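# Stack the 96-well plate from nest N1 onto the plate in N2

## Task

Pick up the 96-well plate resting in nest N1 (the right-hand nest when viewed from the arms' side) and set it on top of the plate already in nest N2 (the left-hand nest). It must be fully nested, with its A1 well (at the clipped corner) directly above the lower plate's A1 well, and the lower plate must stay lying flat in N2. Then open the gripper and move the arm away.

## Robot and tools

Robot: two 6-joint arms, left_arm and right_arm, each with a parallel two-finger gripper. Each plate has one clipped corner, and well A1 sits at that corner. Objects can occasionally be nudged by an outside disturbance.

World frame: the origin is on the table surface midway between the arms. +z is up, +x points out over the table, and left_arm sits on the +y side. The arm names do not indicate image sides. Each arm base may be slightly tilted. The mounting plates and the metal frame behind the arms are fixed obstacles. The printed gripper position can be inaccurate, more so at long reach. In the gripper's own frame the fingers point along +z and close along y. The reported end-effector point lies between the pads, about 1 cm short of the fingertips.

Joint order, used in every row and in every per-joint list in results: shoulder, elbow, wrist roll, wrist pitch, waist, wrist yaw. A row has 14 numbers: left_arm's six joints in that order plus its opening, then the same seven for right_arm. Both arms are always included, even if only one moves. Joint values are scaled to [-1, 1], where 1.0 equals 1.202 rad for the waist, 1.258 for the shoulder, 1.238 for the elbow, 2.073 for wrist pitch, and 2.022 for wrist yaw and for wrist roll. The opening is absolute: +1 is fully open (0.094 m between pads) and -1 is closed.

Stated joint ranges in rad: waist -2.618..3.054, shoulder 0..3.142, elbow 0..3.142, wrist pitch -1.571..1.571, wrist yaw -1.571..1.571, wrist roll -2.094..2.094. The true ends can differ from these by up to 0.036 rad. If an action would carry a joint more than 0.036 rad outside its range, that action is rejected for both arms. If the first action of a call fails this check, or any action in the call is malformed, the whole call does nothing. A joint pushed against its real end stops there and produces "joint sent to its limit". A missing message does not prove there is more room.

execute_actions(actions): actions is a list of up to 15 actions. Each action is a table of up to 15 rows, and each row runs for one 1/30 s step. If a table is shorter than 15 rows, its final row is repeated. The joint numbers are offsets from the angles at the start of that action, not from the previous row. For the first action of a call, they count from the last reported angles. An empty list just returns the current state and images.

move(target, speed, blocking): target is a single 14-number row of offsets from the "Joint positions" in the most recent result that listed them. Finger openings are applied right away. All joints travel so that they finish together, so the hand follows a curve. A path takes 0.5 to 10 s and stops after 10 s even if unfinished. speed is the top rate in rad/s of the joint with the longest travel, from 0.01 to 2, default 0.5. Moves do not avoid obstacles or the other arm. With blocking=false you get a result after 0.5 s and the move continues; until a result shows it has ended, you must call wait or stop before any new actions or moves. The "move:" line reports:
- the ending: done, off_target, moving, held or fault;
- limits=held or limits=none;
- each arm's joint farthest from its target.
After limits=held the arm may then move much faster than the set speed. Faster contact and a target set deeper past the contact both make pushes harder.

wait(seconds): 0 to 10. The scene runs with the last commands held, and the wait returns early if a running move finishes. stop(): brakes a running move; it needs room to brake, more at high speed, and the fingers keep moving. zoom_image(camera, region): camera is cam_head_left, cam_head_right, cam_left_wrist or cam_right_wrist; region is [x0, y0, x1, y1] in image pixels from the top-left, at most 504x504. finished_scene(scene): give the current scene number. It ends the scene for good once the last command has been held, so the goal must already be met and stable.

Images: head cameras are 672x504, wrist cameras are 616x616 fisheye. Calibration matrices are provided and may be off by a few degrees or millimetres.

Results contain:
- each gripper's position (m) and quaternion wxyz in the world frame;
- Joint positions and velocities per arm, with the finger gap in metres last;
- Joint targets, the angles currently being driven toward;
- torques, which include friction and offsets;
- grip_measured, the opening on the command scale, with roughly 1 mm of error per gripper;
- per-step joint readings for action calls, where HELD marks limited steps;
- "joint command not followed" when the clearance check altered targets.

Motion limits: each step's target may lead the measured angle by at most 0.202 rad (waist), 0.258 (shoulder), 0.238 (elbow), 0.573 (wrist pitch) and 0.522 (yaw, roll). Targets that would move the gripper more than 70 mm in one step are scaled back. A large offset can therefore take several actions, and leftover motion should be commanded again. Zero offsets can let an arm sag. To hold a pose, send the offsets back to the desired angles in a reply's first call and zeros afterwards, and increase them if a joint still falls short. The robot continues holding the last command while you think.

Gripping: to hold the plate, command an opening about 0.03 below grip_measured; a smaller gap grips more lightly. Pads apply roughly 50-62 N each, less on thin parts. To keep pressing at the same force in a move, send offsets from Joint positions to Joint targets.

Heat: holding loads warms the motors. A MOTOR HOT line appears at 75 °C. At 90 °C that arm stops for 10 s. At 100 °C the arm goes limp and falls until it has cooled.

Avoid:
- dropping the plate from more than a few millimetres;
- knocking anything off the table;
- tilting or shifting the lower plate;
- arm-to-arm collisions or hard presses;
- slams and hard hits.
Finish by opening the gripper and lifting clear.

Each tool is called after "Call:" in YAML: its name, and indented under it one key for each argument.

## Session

Call:
execute_actions:
  actions: []

Scene clock: 0.00 s.
left_arm: end_effector_position=(+0.3572, +0.5518, +0.1823) grip_measured=+1.000 end_effector_quat_wxyz=(+0.480, +0.466, +0.740, +0.063) | right_arm: end_effector_position=(+0.3064, +0.3555, +0.3818) grip_measured=+1.000 end_effector_quat_wxyz=(+0.426, -0.129, +0.687, +0.575)
Joint names: [shoulder, elbow, wrist roll, wrist pitch, waist, wrist yaw]
Joint positions: left_arm=[1.979 0.916 1.745 0.181 1.081 1.245 0.094] | right_arm=[ 2.251  1.519  0.418  0.893  0.959 -0.026  0.094]
Joint velocities: left_arm=[ 0.002  0.002  0.022 -0.139  0.002  0.022  0.   ] | right_arm=[ 0.002  0.002 -0.007 -0.037 -0.007 -0.007  0.   ]
Joint torques (N m, as the arm reports them, + toward a larger angle): no reading
Joint targets: left_arm=[1.971 0.920 1.741 0.174 1.086 1.263] | right_arm=[2.232 1.531 0.414 0.903 0.970 -0.033]
camera_calibration (this result's frames):
cam_left_wrist: T_world_to_cam=[[-0.63094, -0.513939, -0.581189, 0.610567], [-0.435226, 0.854608, -0.283238, -0.242515], [0.642256, 0.0742429, -0.762886, -0.0325805], [0, 0, 0, 1]] pos_world=[0.300607, 0.523468, 0.261311]
cam_right_wrist: T_world_to_cam=[[0.799546, -0.278761, -0.531995, 0.0724913], [-0.600075, -0.333546, -0.727088, 0.60403], [0.0252392, 0.900577, -0.433963, -0.0431722], [0, 0, 0, 1]] pos_world=[0.305593, 0.26056, 0.459013]

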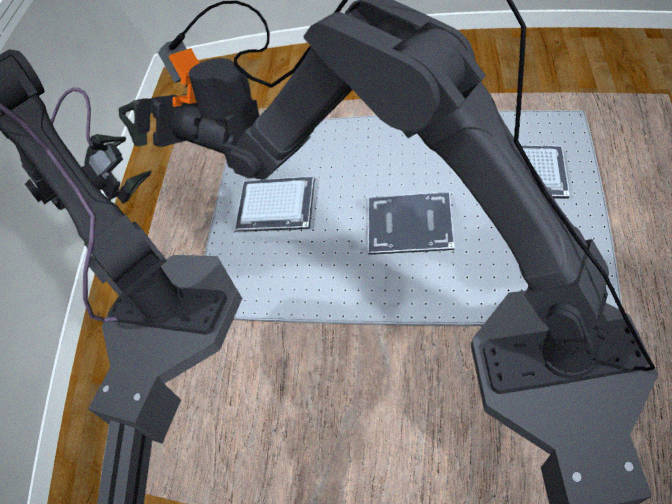

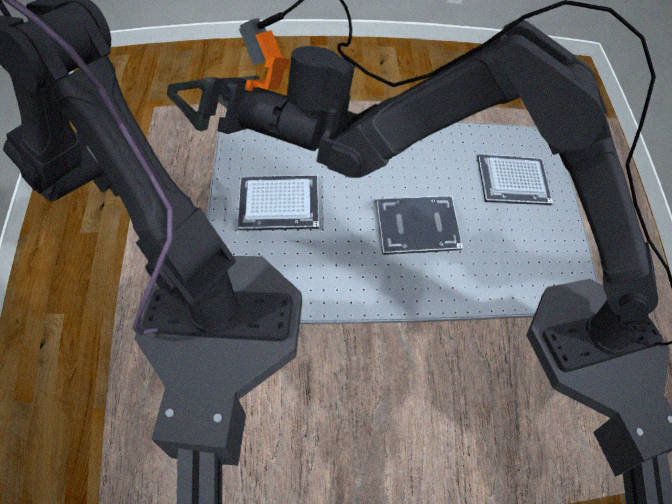

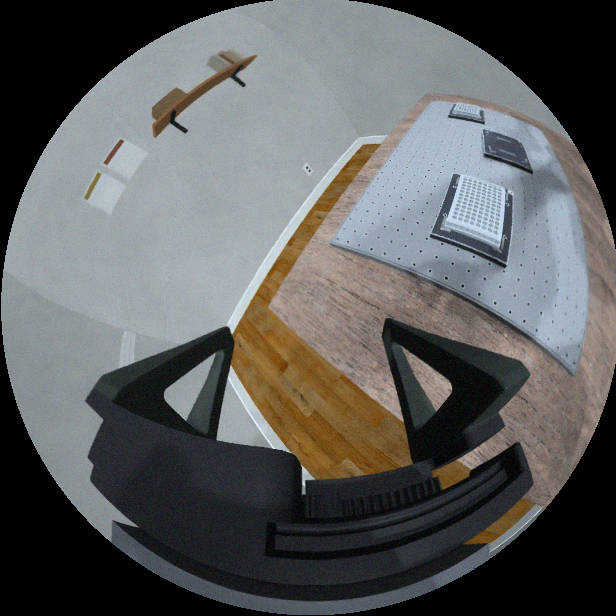

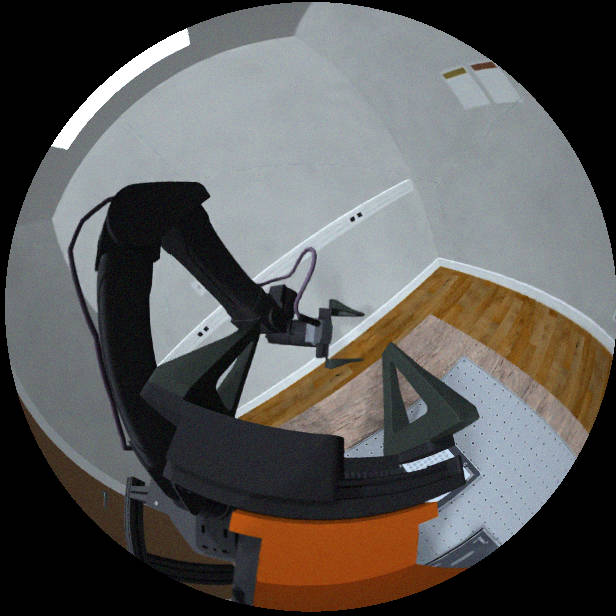

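Call:
zoom_image:
  camera: "cam_head_right"
  region: [465, 140, 575, 215]

Call:
zoom_image:
  camera: "cam_head_right"
  region: [225, 165, 335, 240]

Call:
zoom_image:
  camera: "cam_head_right"
  region: [365, 185, 475, 260]

Region (465, 140, 575, 215) of cam_head_right's 672x504 image, scaled by 4.582, with more detail than that image has; it fills the top 344 rows of this view, and the rest is white.

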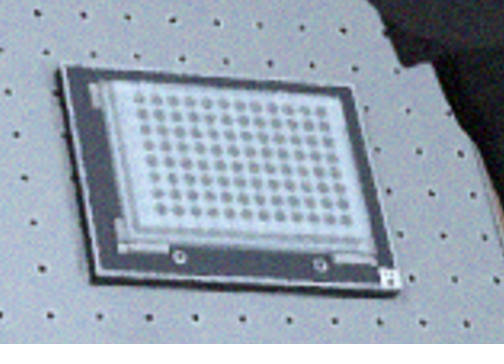

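Region (225, 165, 335, 240) of cam_head_right's 672x504 image, scaled by 4.582, with more detail than that image has; it fills the top 344 rows of this view, and the rest is white.

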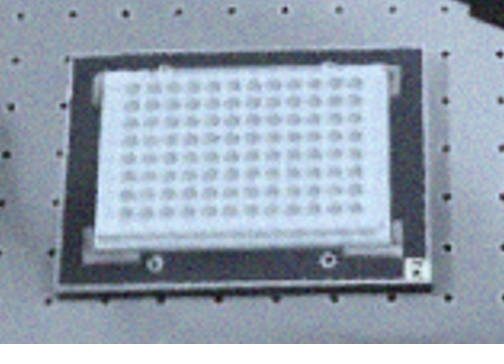

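Region (365, 185, 475, 260) of cam_head_right's 672x504 image, scaled by 4.582, with more detail than that image has; it fills the top 344 rows of this view, and the rest is white.

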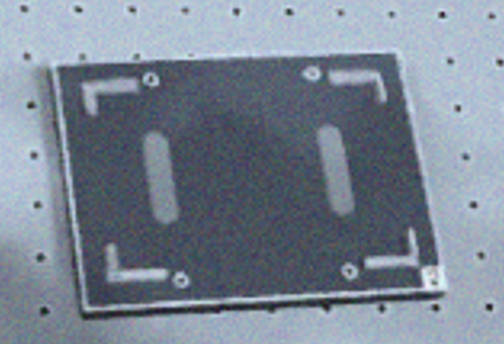

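Call:
zoom_image:
  camera: "cam_left_wrist"
  region: [420, 160, 530, 280]

Call:
zoom_image:
  camera: "cam_head_left"
  region: [230, 170, 325, 240]

Call:
zoom_image:
  camera: "cam_head_right"
  region: [475, 150, 560, 210]

Region (420, 160, 530, 280) of cam_left_wrist's 616x616 image, scaled by 4.200, with more detail than that image has; it fills the left 462 columns of this view, and the rest is white.

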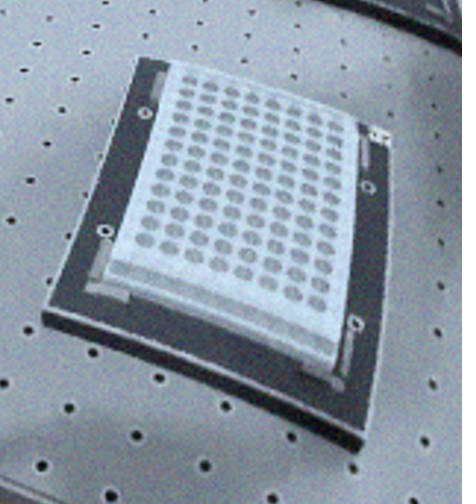

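Region (230, 170, 325, 240) of cam_head_left's 672x504 image, scaled by 5.305, with more detail than that image has; it fills the top 371 rows of this view, and the rest is white.

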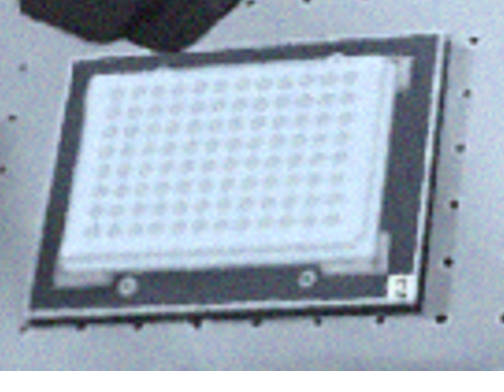

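Region (475, 150, 560, 210) of cam_head_right's 672x504 image, scaled by 5.929, with more detail than that image has; it fills the top 356 rows of this view, and the rest is white.

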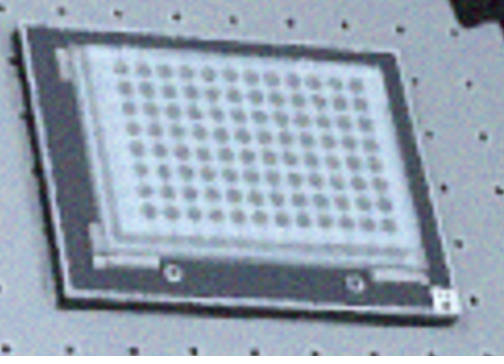

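Call:
move:
  target: [-0.0064,0.0032,-0.002,-0.0034,0.0042,0.0089,1,0.2138,0.4822,-0.5687,-0.6971,-0.1647,-0.0094,1]
  speed: 1.0

Scene clock: 122.37 s.
left_arm: end_effector_position=(+0.3569, +0.5527, +0.1813) grip_measured=+1.000 end_effector_quat_wxyz=(+0.477, +0.467, +0.742, +0.064) | right_arm: end_effector_position=(+0.3119, +0.2629, +0.1284) grip_measured=+1.000 end_effector_quat_wxyz=(-0.169, +0.684, -0.689, -0.170)
Joint names: [shoulder, elbow, wrist roll, wrist pitch, waist, wrist yaw]
Joint positions: left_arm=[1.979 0.916 1.745 0.181 1.081 1.237 0.094] | right_arm=[ 2.529  2.081 -0.727 -0.544  0.753 -0.027  0.094]
Joint velocities: left_arm=[-0.007 -0.032 -0.037 -0.081 -0.012 -0.066  0.   ] | right_arm=[-0.017  0.002 -0.007  0.007 -0.042 -0.037  0.   ]
Joint torques (N m, as the arm reports them, + toward a larger angle): left_arm=[-8.24  2.93 -0.03  0.63  2.17  0.61] | right_arm=[-15.77   8.66  -0.06   0.54   4.47  -0.44]
Joint targets: left_arm=[1.971 0.920 1.741 0.174 1.086 1.263] | right_arm=[2.521 2.116 -0.732 -0.553 0.761 -0.045]
move: off_target (left_arm, right_arm); limits=none; left_arm: farthest joint: the wrist yaw, 0.026 radians from its target (0.018 radians at the start); right_arm: farthest joint: the elbow, 0.035 radians from its target (0.597 radians at the start)
camera_calibration (this result's frames):
cam_left_wrist: T_world_to_cam=[[-0.6323, -0.513295, -0.58028, 0.610218], [-0.439417, 0.854493, -0.277046, -0.243237], [0.638052, 0.0798089, -0.765846, -0.0342589], [0, 0, 0, 1]] pos_world=[0.300817, 0.523801, 0.260473]
cam_right_wrist: T_world_to_cam=[[0.981399, 0.191932, 0.00434698, -0.341843], [0.18936, -0.971477, 0.142743, 0.202026], [0.0316201, -0.139265, -0.98975, 0.272885], [0, 0, 0, 1]] pos_world=[0.2886, 0.299877, 0.242737]

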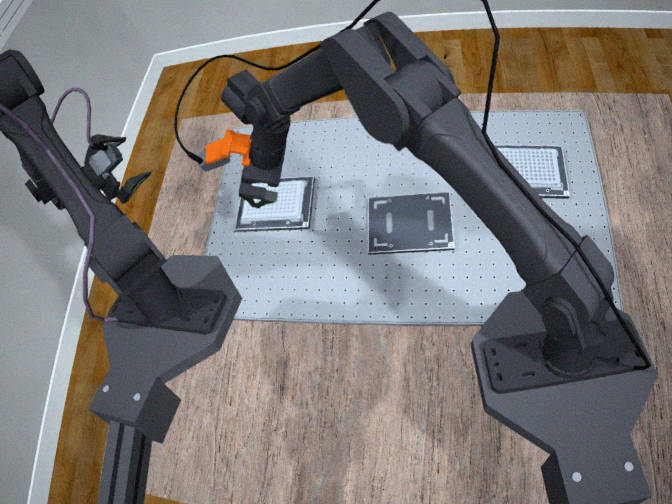

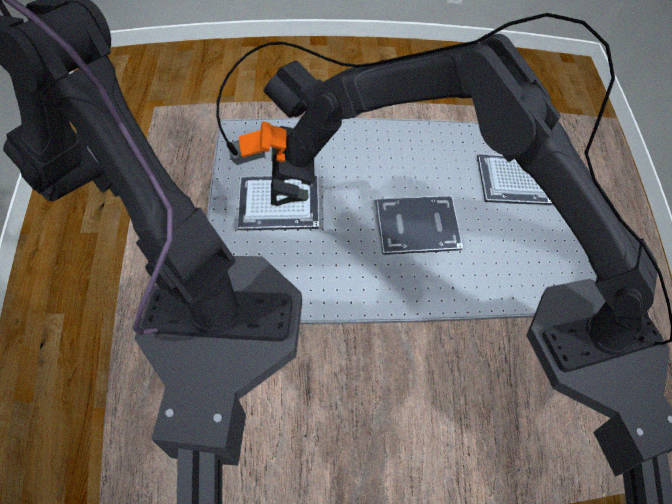

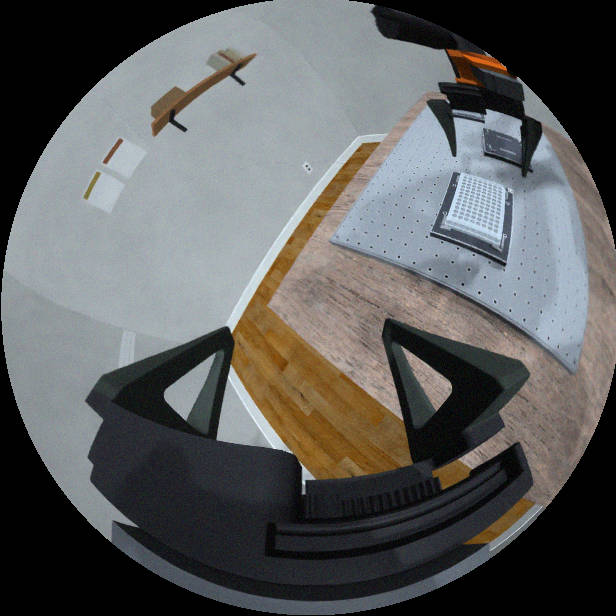

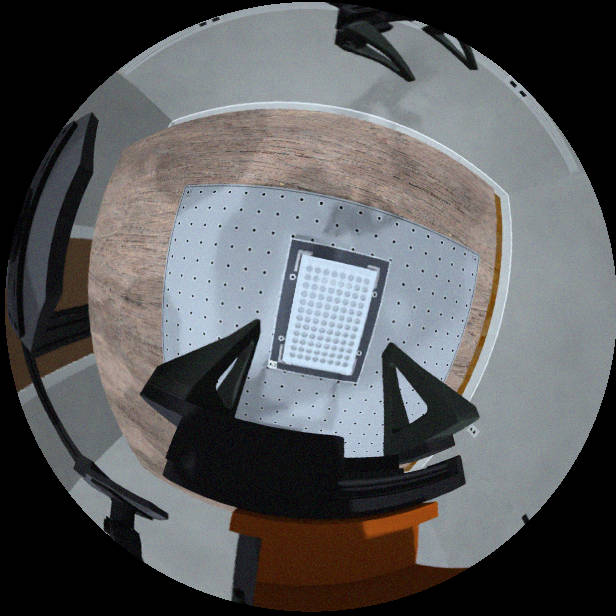

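Call:
zoom_image:
  camera: "cam_right_wrist"
  region: [255, 225, 405, 390]

Region (255, 225, 405, 390) of cam_right_wrist's 616x616 image, scaled by 3.055, with more detail than that image has; it fills the left 458 columns of this view, and the rest is white.

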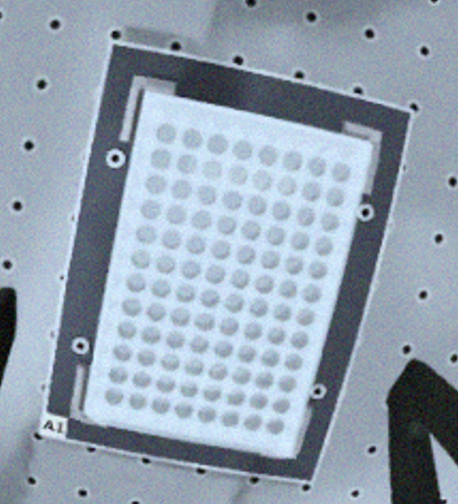

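Call:
zoom_image:
  camera: "cam_right_wrist"
  region: [265, 335, 365, 385]

Call:
zoom_image:
  camera: "cam_right_wrist"
  region: [290, 240, 390, 290]

Region (265, 335, 365, 385) of cam_right_wrist's 616x616 image, scaled by 5.040, with more detail than that image has.

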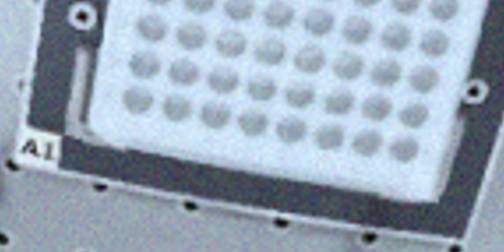

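Region (290, 240, 390, 290) of cam_right_wrist's 616x616 image, scaled by 5.040, with more detail than that image has.

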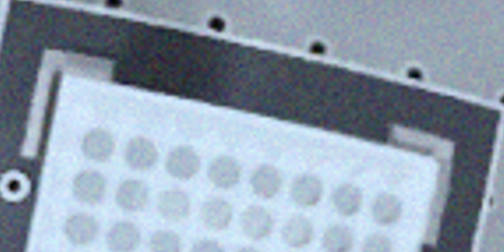

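Call:
move:
  target: [-0.0064,0.0032,-0.002,-0.0034,0.0042,0.0128,1,-0.4634,-0.6502,-0.5218,-0.0507,-0.9584,-0.2522,1]
  speed: 0.9

Scene clock: 186.97 s.
left_arm: end_effector_position=(+0.3569, +0.5527, +0.1813) grip_measured=+1.000 end_effector_quat_wxyz=(+0.477, +0.467, +0.742, +0.064) | right_arm: end_effector_position=(+0.3629, -0.2434, +0.1269) grip_measured=+1.000 end_effector_quat_wxyz=(+0.163, -0.671, +0.706, +0.157)
Joint names: [shoulder, elbow, wrist roll, wrist pitch, waist, wrist yaw]
Joint positions: left_arm=[1.979 0.916 1.745 0.181 1.081 1.237 0.094] | right_arm=[ 1.973  1.291 -1.777 -0.63  -0.404 -0.514  0.094]
Joint velocities: left_arm=[-0.017 -0.017  0.022  0.037 -0.007 -0.051  0.   ] | right_arm=[-0.007 -0.007 -0.037 -0.007 -0.027  0.022  0.   ]
Joint torques (N m, as the arm reports them, + toward a larger angle): left_arm=[-8.24  2.93 -0.03  0.63  2.17  0.61] | right_arm=[-13.68   3.03   0.03  -0.23   0.    -0.59]
Joint targets: left_arm=[1.971 0.920 1.741 0.174 1.086 1.263] | right_arm=[1.946 1.276 -1.782 -0.649 -0.398 -0.537]
move: off_target (left_arm, right_arm); limits=none; left_arm: farthest joint: the wrist yaw, 0.026 radians from its target (0.026 radians at the start); right_arm: farthest joint: the shoulder, 0.027 radians from its target (0.583 radians at the start)
camera_calibration (this result's frames):
cam_left_wrist: T_world_to_cam=[[-0.6323, -0.513295, -0.58028, 0.610218], [-0.439417, 0.854493, -0.277046, -0.243237], [0.638052, 0.0798089, -0.765846, -0.0342589], [0, 0, 0, 1]] pos_world=[0.300817, 0.523801, 0.260473]
cam_right_wrist: T_world_to_cam=[[0.988649, 0.150241, -0.00123601, -0.306752], [0.148236, -0.974047, 0.171053, -0.288569], [0.0244953, -0.169295, -0.985261, 0.193997], [0, 0, 0, 1]] pos_world=[0.341294, -0.20215, 0.24012]

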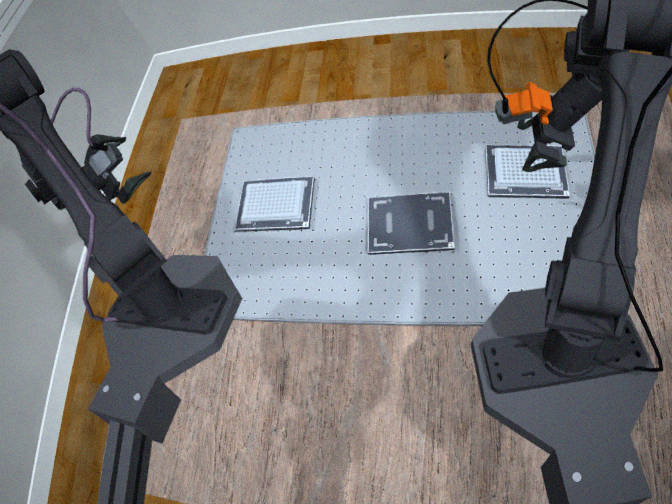

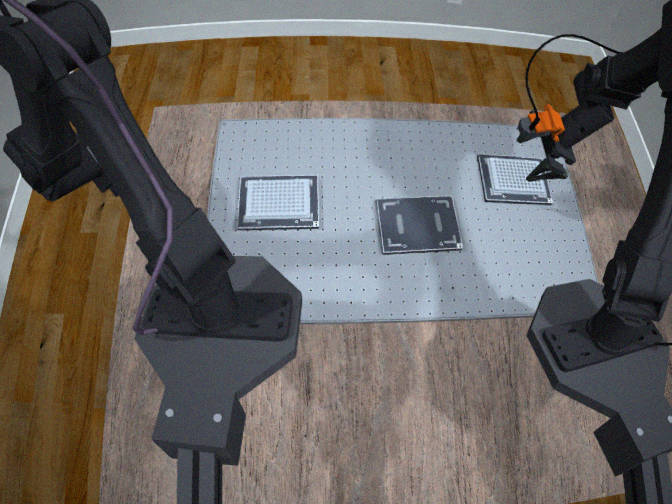

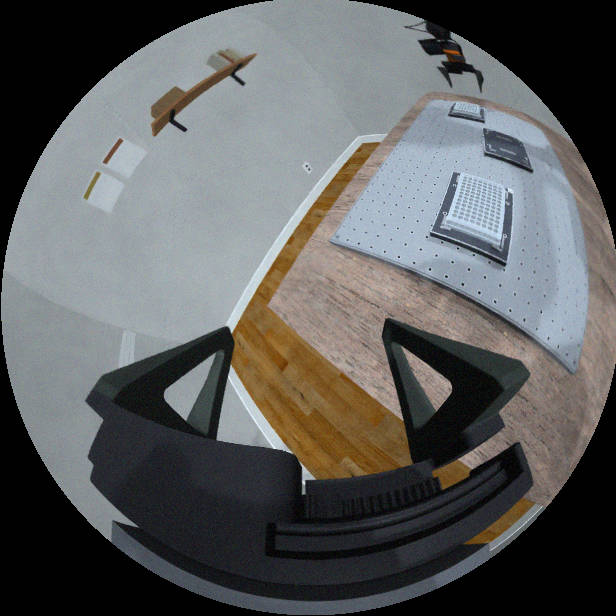

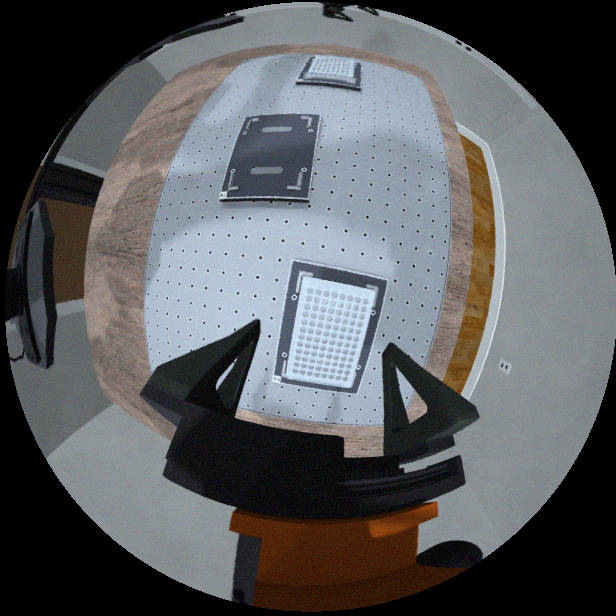

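Call:
zoom_image:
  camera: "cam_right_wrist"
  region: [265, 345, 385, 405]

Call:
zoom_image:
  camera: "cam_right_wrist"
  region: [280, 255, 400, 315]

Region (265, 345, 385, 405) of cam_right_wrist's 616x616 image, scaled by 4.200, with more detail than that image has.

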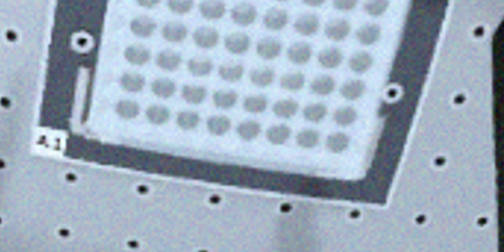

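Region (280, 255, 400, 315) of cam_right_wrist's 616x616 image, scaled by 4.200, with more detail than that image has.

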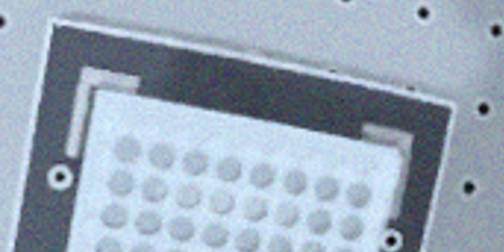

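Call:
zoom_image:
  camera: "cam_right_wrist"
  region: [272, 360, 312, 390]

Call:
zoom_image:
  camera: "cam_right_wrist"
  region: [355, 278, 395, 308]

Call:
zoom_image:
  camera: "cam_right_wrist"
  region: [330, 370, 370, 400]

Call:
zoom_image:
  camera: "cam_right_wrist"
  region: [290, 265, 330, 295]

Region (272, 360, 312, 390) of cam_right_wrist's 616x616 image, scaled by 12.600, with more detail than that image has; it fills the top 378 rows of this view, and the rest is white.

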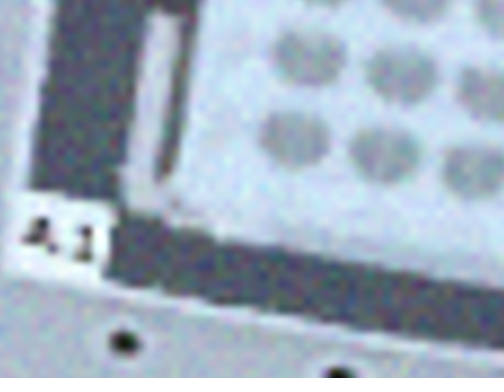

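Region (355, 278, 395, 308) of cam_right_wrist's 616x616 image, scaled by 12.600, with more detail than that image has; it fills the top 378 rows of this view, and the rest is white.

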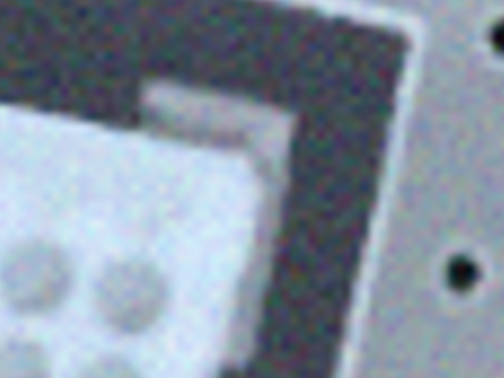

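Region (330, 370, 370, 400) of cam_right_wrist's 616x616 image, scaled by 12.600, with more detail than that image has; it fills the top 378 rows of this view, and the rest is white.

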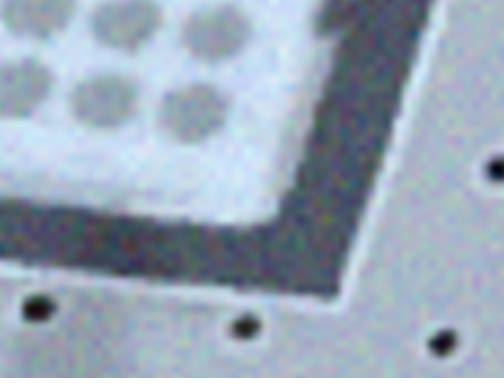

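Region (290, 265, 330, 295) of cam_right_wrist's 616x616 image, scaled by 12.600, with more detail than that image has; it fills the top 378 rows of this view, and the rest is white.

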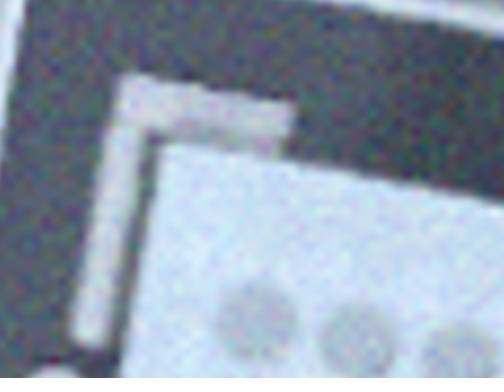

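Call:
zoom_image:
  camera: "cam_head_left"
  region: [470, 80, 610, 210]

Call:
zoom_image:
  camera: "cam_head_right"
  region: [460, 90, 600, 220]

Region (470, 80, 610, 210) of cam_head_left's 672x504 image, scaled by 3.600, with more detail than that image has; it fills the top 468 rows of this view, and the rest is white.

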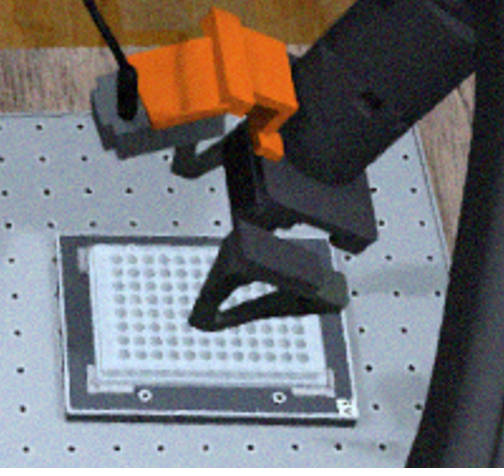

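Region (460, 90, 600, 220) of cam_head_right's 672x504 image, scaled by 3.600, with more detail than that image has; it fills the top 468 rows of this view, and the rest is white.

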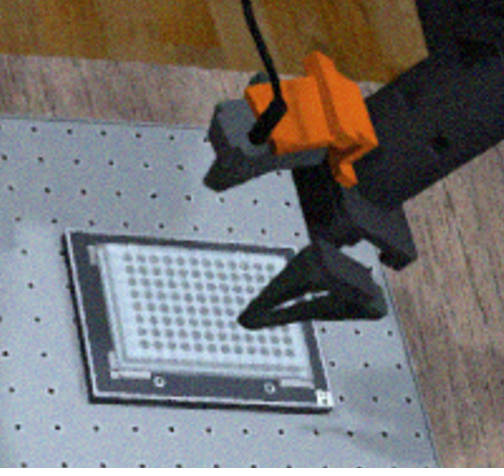

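Call:
move:
  target: [-0.0064,0.0032,-0.002,-0.0034,0.0042,0.0128,1,0.1486,0.1446,-0.0282,0.0113,-0.0383,-0.0232,1]
  speed: 0.3

Scene clock: 255.87 s.
left_arm: end_effector_position=(+0.3569, +0.5527, +0.1813) grip_measured=+1.000 end_effector_quat_wxyz=(+0.477, +0.467, +0.742, +0.064) | right_arm: end_effector_position=(+0.3824, -0.2641, +0.0839) grip_measured=+1.000 end_effector_quat_wxyz=(+0.169, -0.674, +0.701, +0.160)
Joint names: [shoulder, elbow, wrist roll, wrist pitch, waist, wrist yaw]
Joint positions: left_arm=[1.979 0.916 1.745 0.181 1.081 1.237 0.094] | right_arm=[ 2.165  1.44  -1.829 -0.609 -0.441 -0.537  0.094]
Joint velocities: left_arm=[ 0.012  0.027 -0.022 -0.022 -0.012 -0.022  0.   ] | right_arm=[-0.012 -0.012 -0.051  0.051 -0.007  0.051  0.   ]
Joint torques (N m, as the arm reports them, + toward a larger angle): left_arm=[-8.24  2.93 -0.03  0.63  2.17  0.61] | right_arm=[-12.73   6.43  -0.02  -0.03  -1.38  -0.56]
Joint targets: left_arm=[1.971 0.920 1.741 0.174 1.086 1.263] | right_arm=[2.160 1.470 -1.834 -0.607 -0.450 -0.560]
move: off_target (left_arm, right_arm); limits=none; left_arm: farthest joint: the wrist yaw, 0.026 radians from its target (0.026 radians at the start); right_arm: farthest joint: the elbow, 0.030 radians from its target (0.179 radians at the start)
camera_calibration (this result's frames):
cam_left_wrist: T_world_to_cam=[[-0.6323, -0.513295, -0.58028, 0.610218], [-0.439417, 0.854493, -0.277046, -0.243237], [0.638052, 0.0798089, -0.765846, -0.0342589], [0, 0, 0, 1]] pos_world=[0.300817, 0.523801, 0.260473]
cam_right_wrist: T_world_to_cam=[[0.987367, 0.158236, 0.00822018, -0.321203], [0.154942, -0.975068, 0.158853, -0.306108], [0.0331515, -0.155573, -0.987268, 0.148125], [0, 0, 0, 1]] pos_world=[0.359663, -0.224606, 0.197506]

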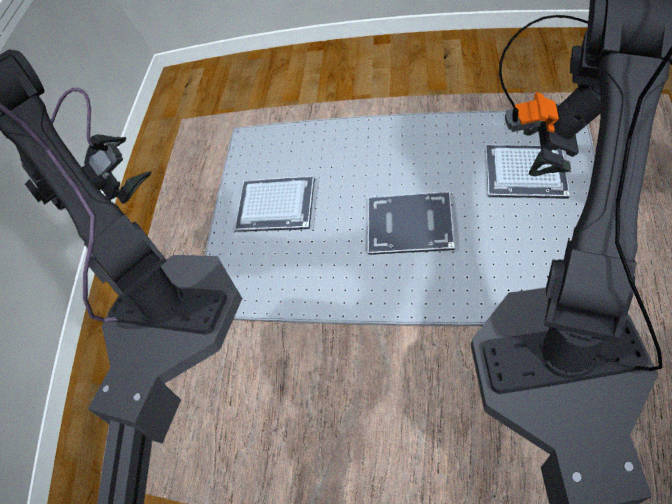

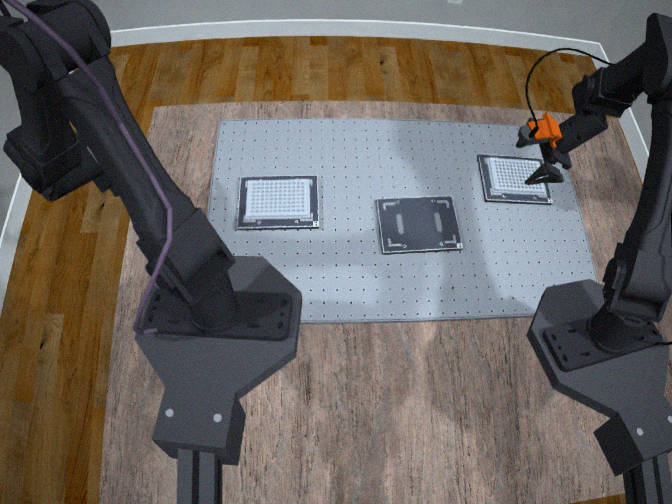

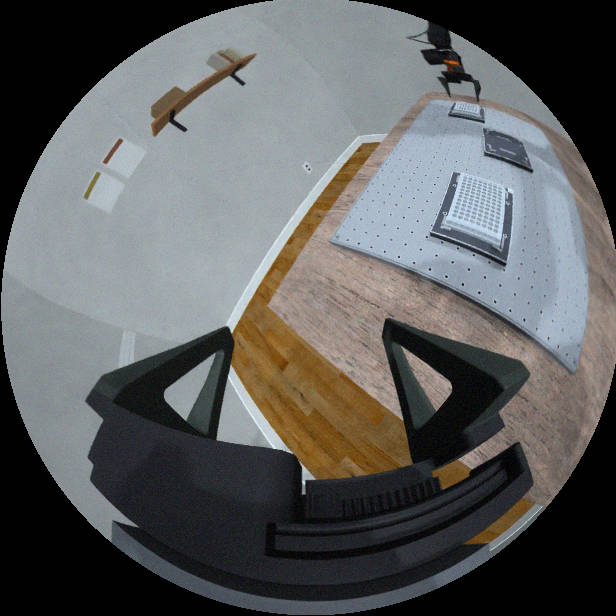

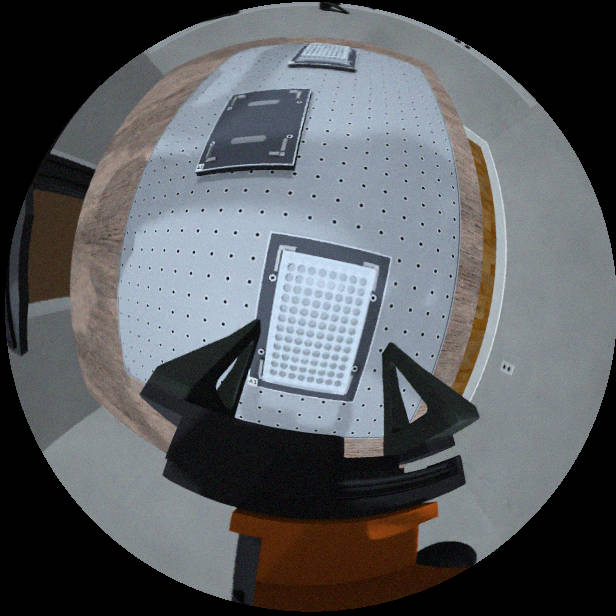

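Call:
zoom_image:
  camera: "cam_right_wrist"
  region: [240, 345, 380, 415]

Call:
zoom_image:
  camera: "cam_right_wrist"
  region: [260, 228, 400, 298]

Region (240, 345, 380, 415) of cam_right_wrist's 616x616 image, scaled by 3.600, with more detail than that image has.

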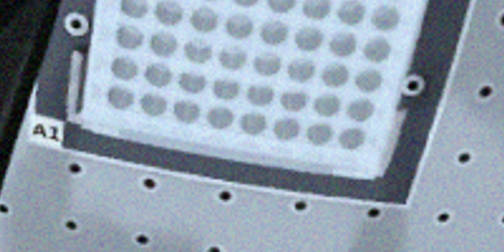

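Region (260, 228, 400, 298) of cam_right_wrist's 616x616 image, scaled by 3.600, with more detail than that image has.

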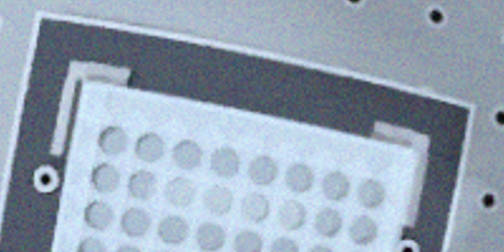

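Call:
zoom_image:
  camera: "cam_right_wrist"
  region: [248, 355, 296, 391]

Call:
zoom_image:
  camera: "cam_right_wrist"
  region: [345, 255, 393, 291]

Call:
zoom_image:
  camera: "cam_right_wrist"
  region: [315, 370, 363, 406]

Call:
zoom_image:
  camera: "cam_right_wrist"
  region: [268, 238, 316, 274]

Region (248, 355, 296, 391) of cam_right_wrist's 616x616 image, scaled by 10.500, with more detail than that image has; it fills the top 378 rows of this view, and the rest is white.

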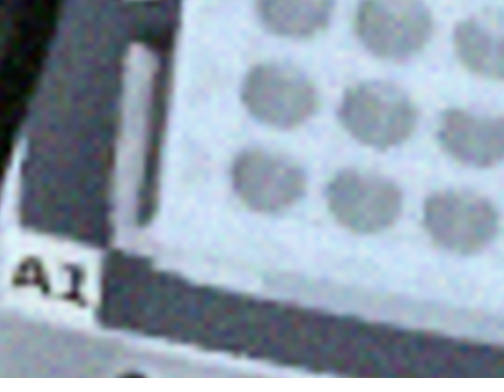

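Region (345, 255, 393, 291) of cam_right_wrist's 616x616 image, scaled by 10.500, with more detail than that image has; it fills the top 378 rows of this view, and the rest is white.

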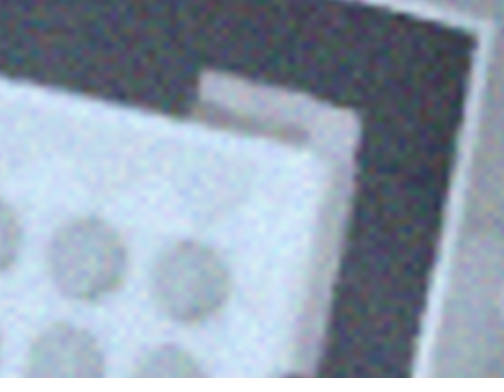

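Region (315, 370, 363, 406) of cam_right_wrist's 616x616 image, scaled by 10.500, with more detail than that image has; it fills the top 378 rows of this view, and the rest is white.

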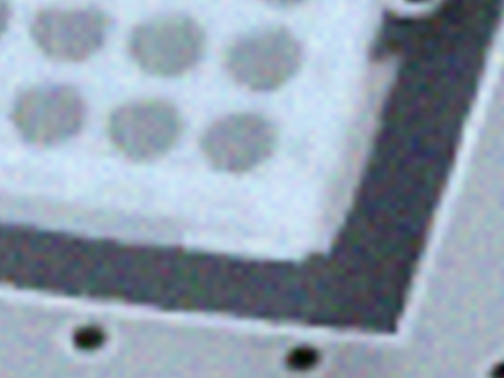

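Region (268, 238, 316, 274) of cam_right_wrist's 616x616 image, scaled by 10.500, with more detail than that image has; it fills the top 378 rows of this view, and the rest is white.

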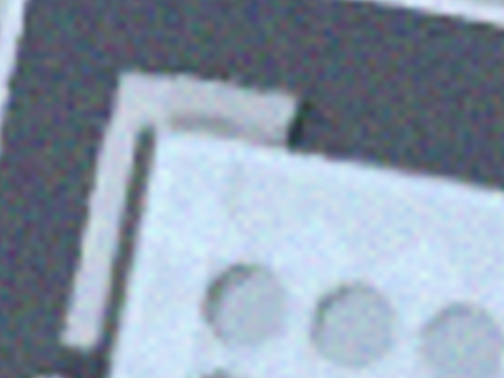

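Call:
execute_actions:
  actions:
    - [[-0.0064,0.0032,-0.002,-0.0034,0.0042,0.0128,1,0.012,0.024,-0.002,0.003,-0.017,-0.011,1],[-0.0064,0.0032,-0.002,-0.0034,0.0042,0.0128,1,0.02,0.024,-0.002,0.005,-0.017,-0.011,1],[-0.0064,0.0032,-0.002,-0.0034,0.0042,0.0128,1,0.024,0.024,-0.002,0.007,-0.017,-0.011,1],[-0.0064,0.0032,-0.002,-0.0034,0.0042,0.0128,1,0.024,0.024,-0.002,0.007,-0.0125,-0.011,1]]

Scene clock: 318.40 s.
left_arm: end_effector_position=(+0.3569, +0.5526, +0.1813) grip_measured=+1.000 end_effector_quat_wxyz=(+0.477, +0.467, +0.742, +0.064) | right_arm: end_effector_position=(+0.3743, -0.2661, +0.0701) grip_measured=+1.000 end_effector_quat_wxyz=(+0.163, -0.668, +0.706, +0.171)
Joint names: [shoulder, elbow, wrist roll, wrist pitch, waist, wrist yaw]
Joint positions: left_arm=[1.979 0.916 1.745 0.181 1.081 1.237 0.094] | right_arm=[ 2.204  1.44  -1.83  -0.599 -0.449 -0.539  0.094]
Joint velocities: left_arm=[ 0.007 -0.002  0.007 -0.007  0.002  0.037  0.   ] | right_arm=[-0.007  0.012  0.022 -0.051  0.007 -0.022  0.   ]
Joint torques (N m, as the arm reports them, + toward a larger angle): left_arm=[-8.24  2.93 -0.03  0.63  2.17  0.61] | right_arm=[-12.83   6.27  -0.02  -0.14  -1.37  -0.54]
Joint targets: left_arm=[1.971 0.920 1.741 0.174 1.086 1.263] | right_arm=[2.195 1.469 -1.833 -0.594 -0.456 -0.559]
Step readings (joint positions):
0: left_arm=[1.979 0.916 1.745 0.181 1.081 1.237] | right_arm=[2.165 1.440 -1.830 -0.609 -0.441 -0.538]
1: left_arm=[1.979 0.916 1.745 0.181 1.081 1.237] | right_arm=[2.166 1.440 -1.830 -0.608 -0.442 -0.538]
2: left_arm=[1.979 0.916 1.745 0.181 1.081 1.237] | right_arm=[2.169 1.440 -1.830 -0.606 -0.444 -0.539]
4: left_arm=[1.979 0.916 1.745 0.181 1.081 1.237] | right_arm=[2.181 1.440 -1.830 -0.602 -0.447 -0.539]
8: left_arm=[1.979 0.916 1.745 0.181 1.081 1.237] | right_arm=[2.202 1.440 -1.830 -0.600 -0.449 -0.539]
15: Joint positions above
camera_calibration (this result's frames):
cam_left_wrist: T_world_to_cam=[[-0.632232, -0.513327, -0.580326, 0.610236], [-0.439208, 0.8545, -0.277356, -0.243201], [0.638263, 0.0795306, -0.765699, -0.0341748], [0, 0, 0, 1]] pos_world=[0.300807, 0.523784, 0.260515]
cam_right_wrist: T_world_to_cam=[[0.988697, 0.148913, -0.0174149, -0.313972], [0.149847, -0.97766, 0.1474, -0.302617], [0.00492392, -0.148343, -0.988924, 0.14709], [0, 0, 0, 1]] pos_world=[0.355045, -0.227282, 0.184599]

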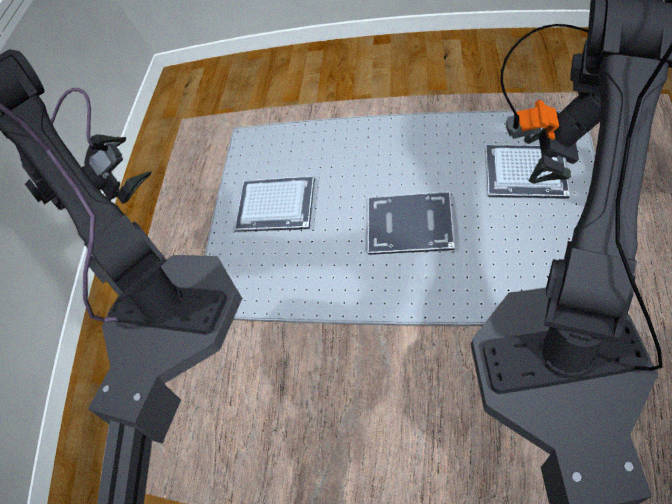

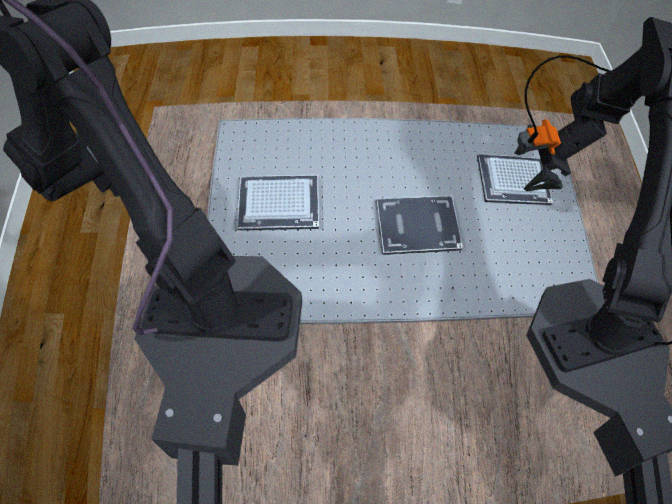

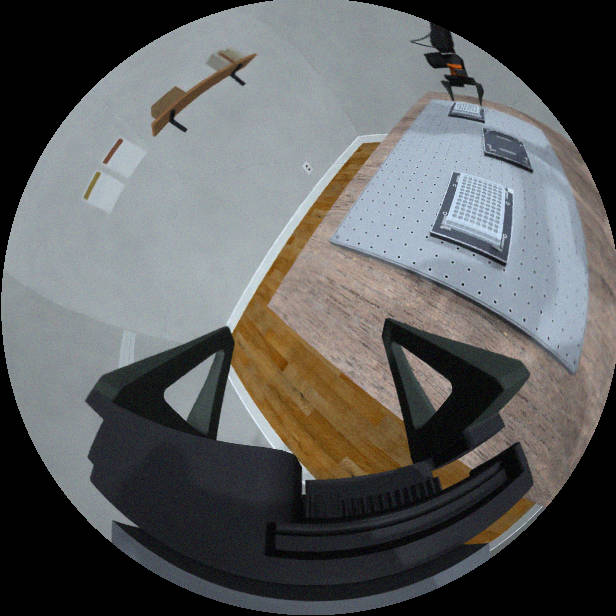

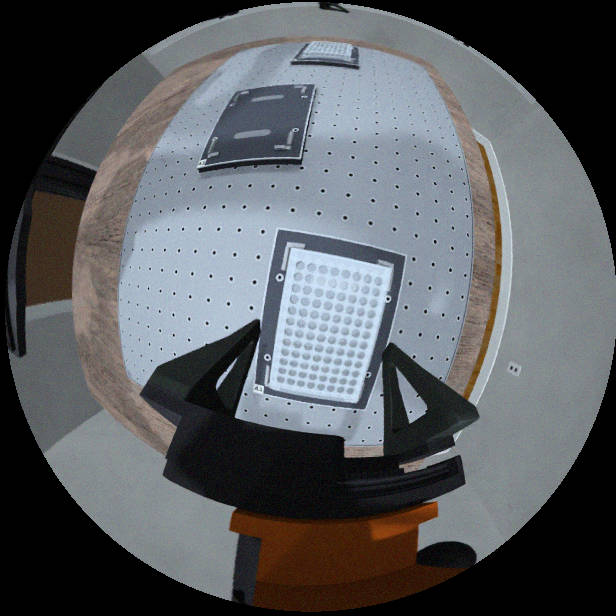

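Call:
zoom_image:
  camera: "cam_right_wrist"
  region: [235, 290, 415, 420]

Call:
zoom_image:
  camera: "cam_right_wrist"
  region: [260, 225, 420, 305]

Region (235, 290, 415, 420) of cam_right_wrist's 616x616 image, scaled by 2.800, with more detail than that image has.

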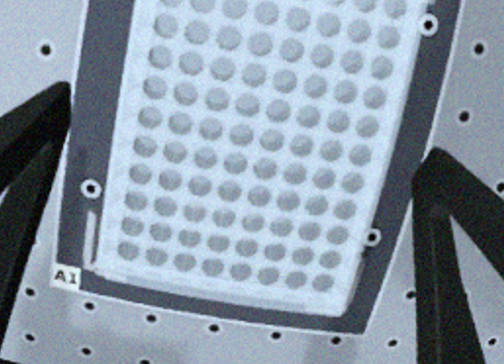

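Region (260, 225, 420, 305) of cam_right_wrist's 616x616 image, scaled by 3.150, with more detail than that image has.

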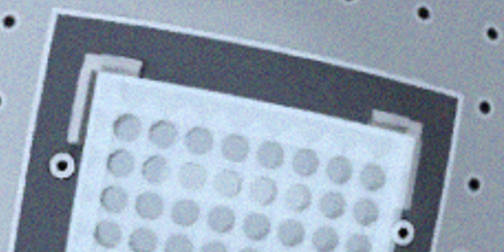

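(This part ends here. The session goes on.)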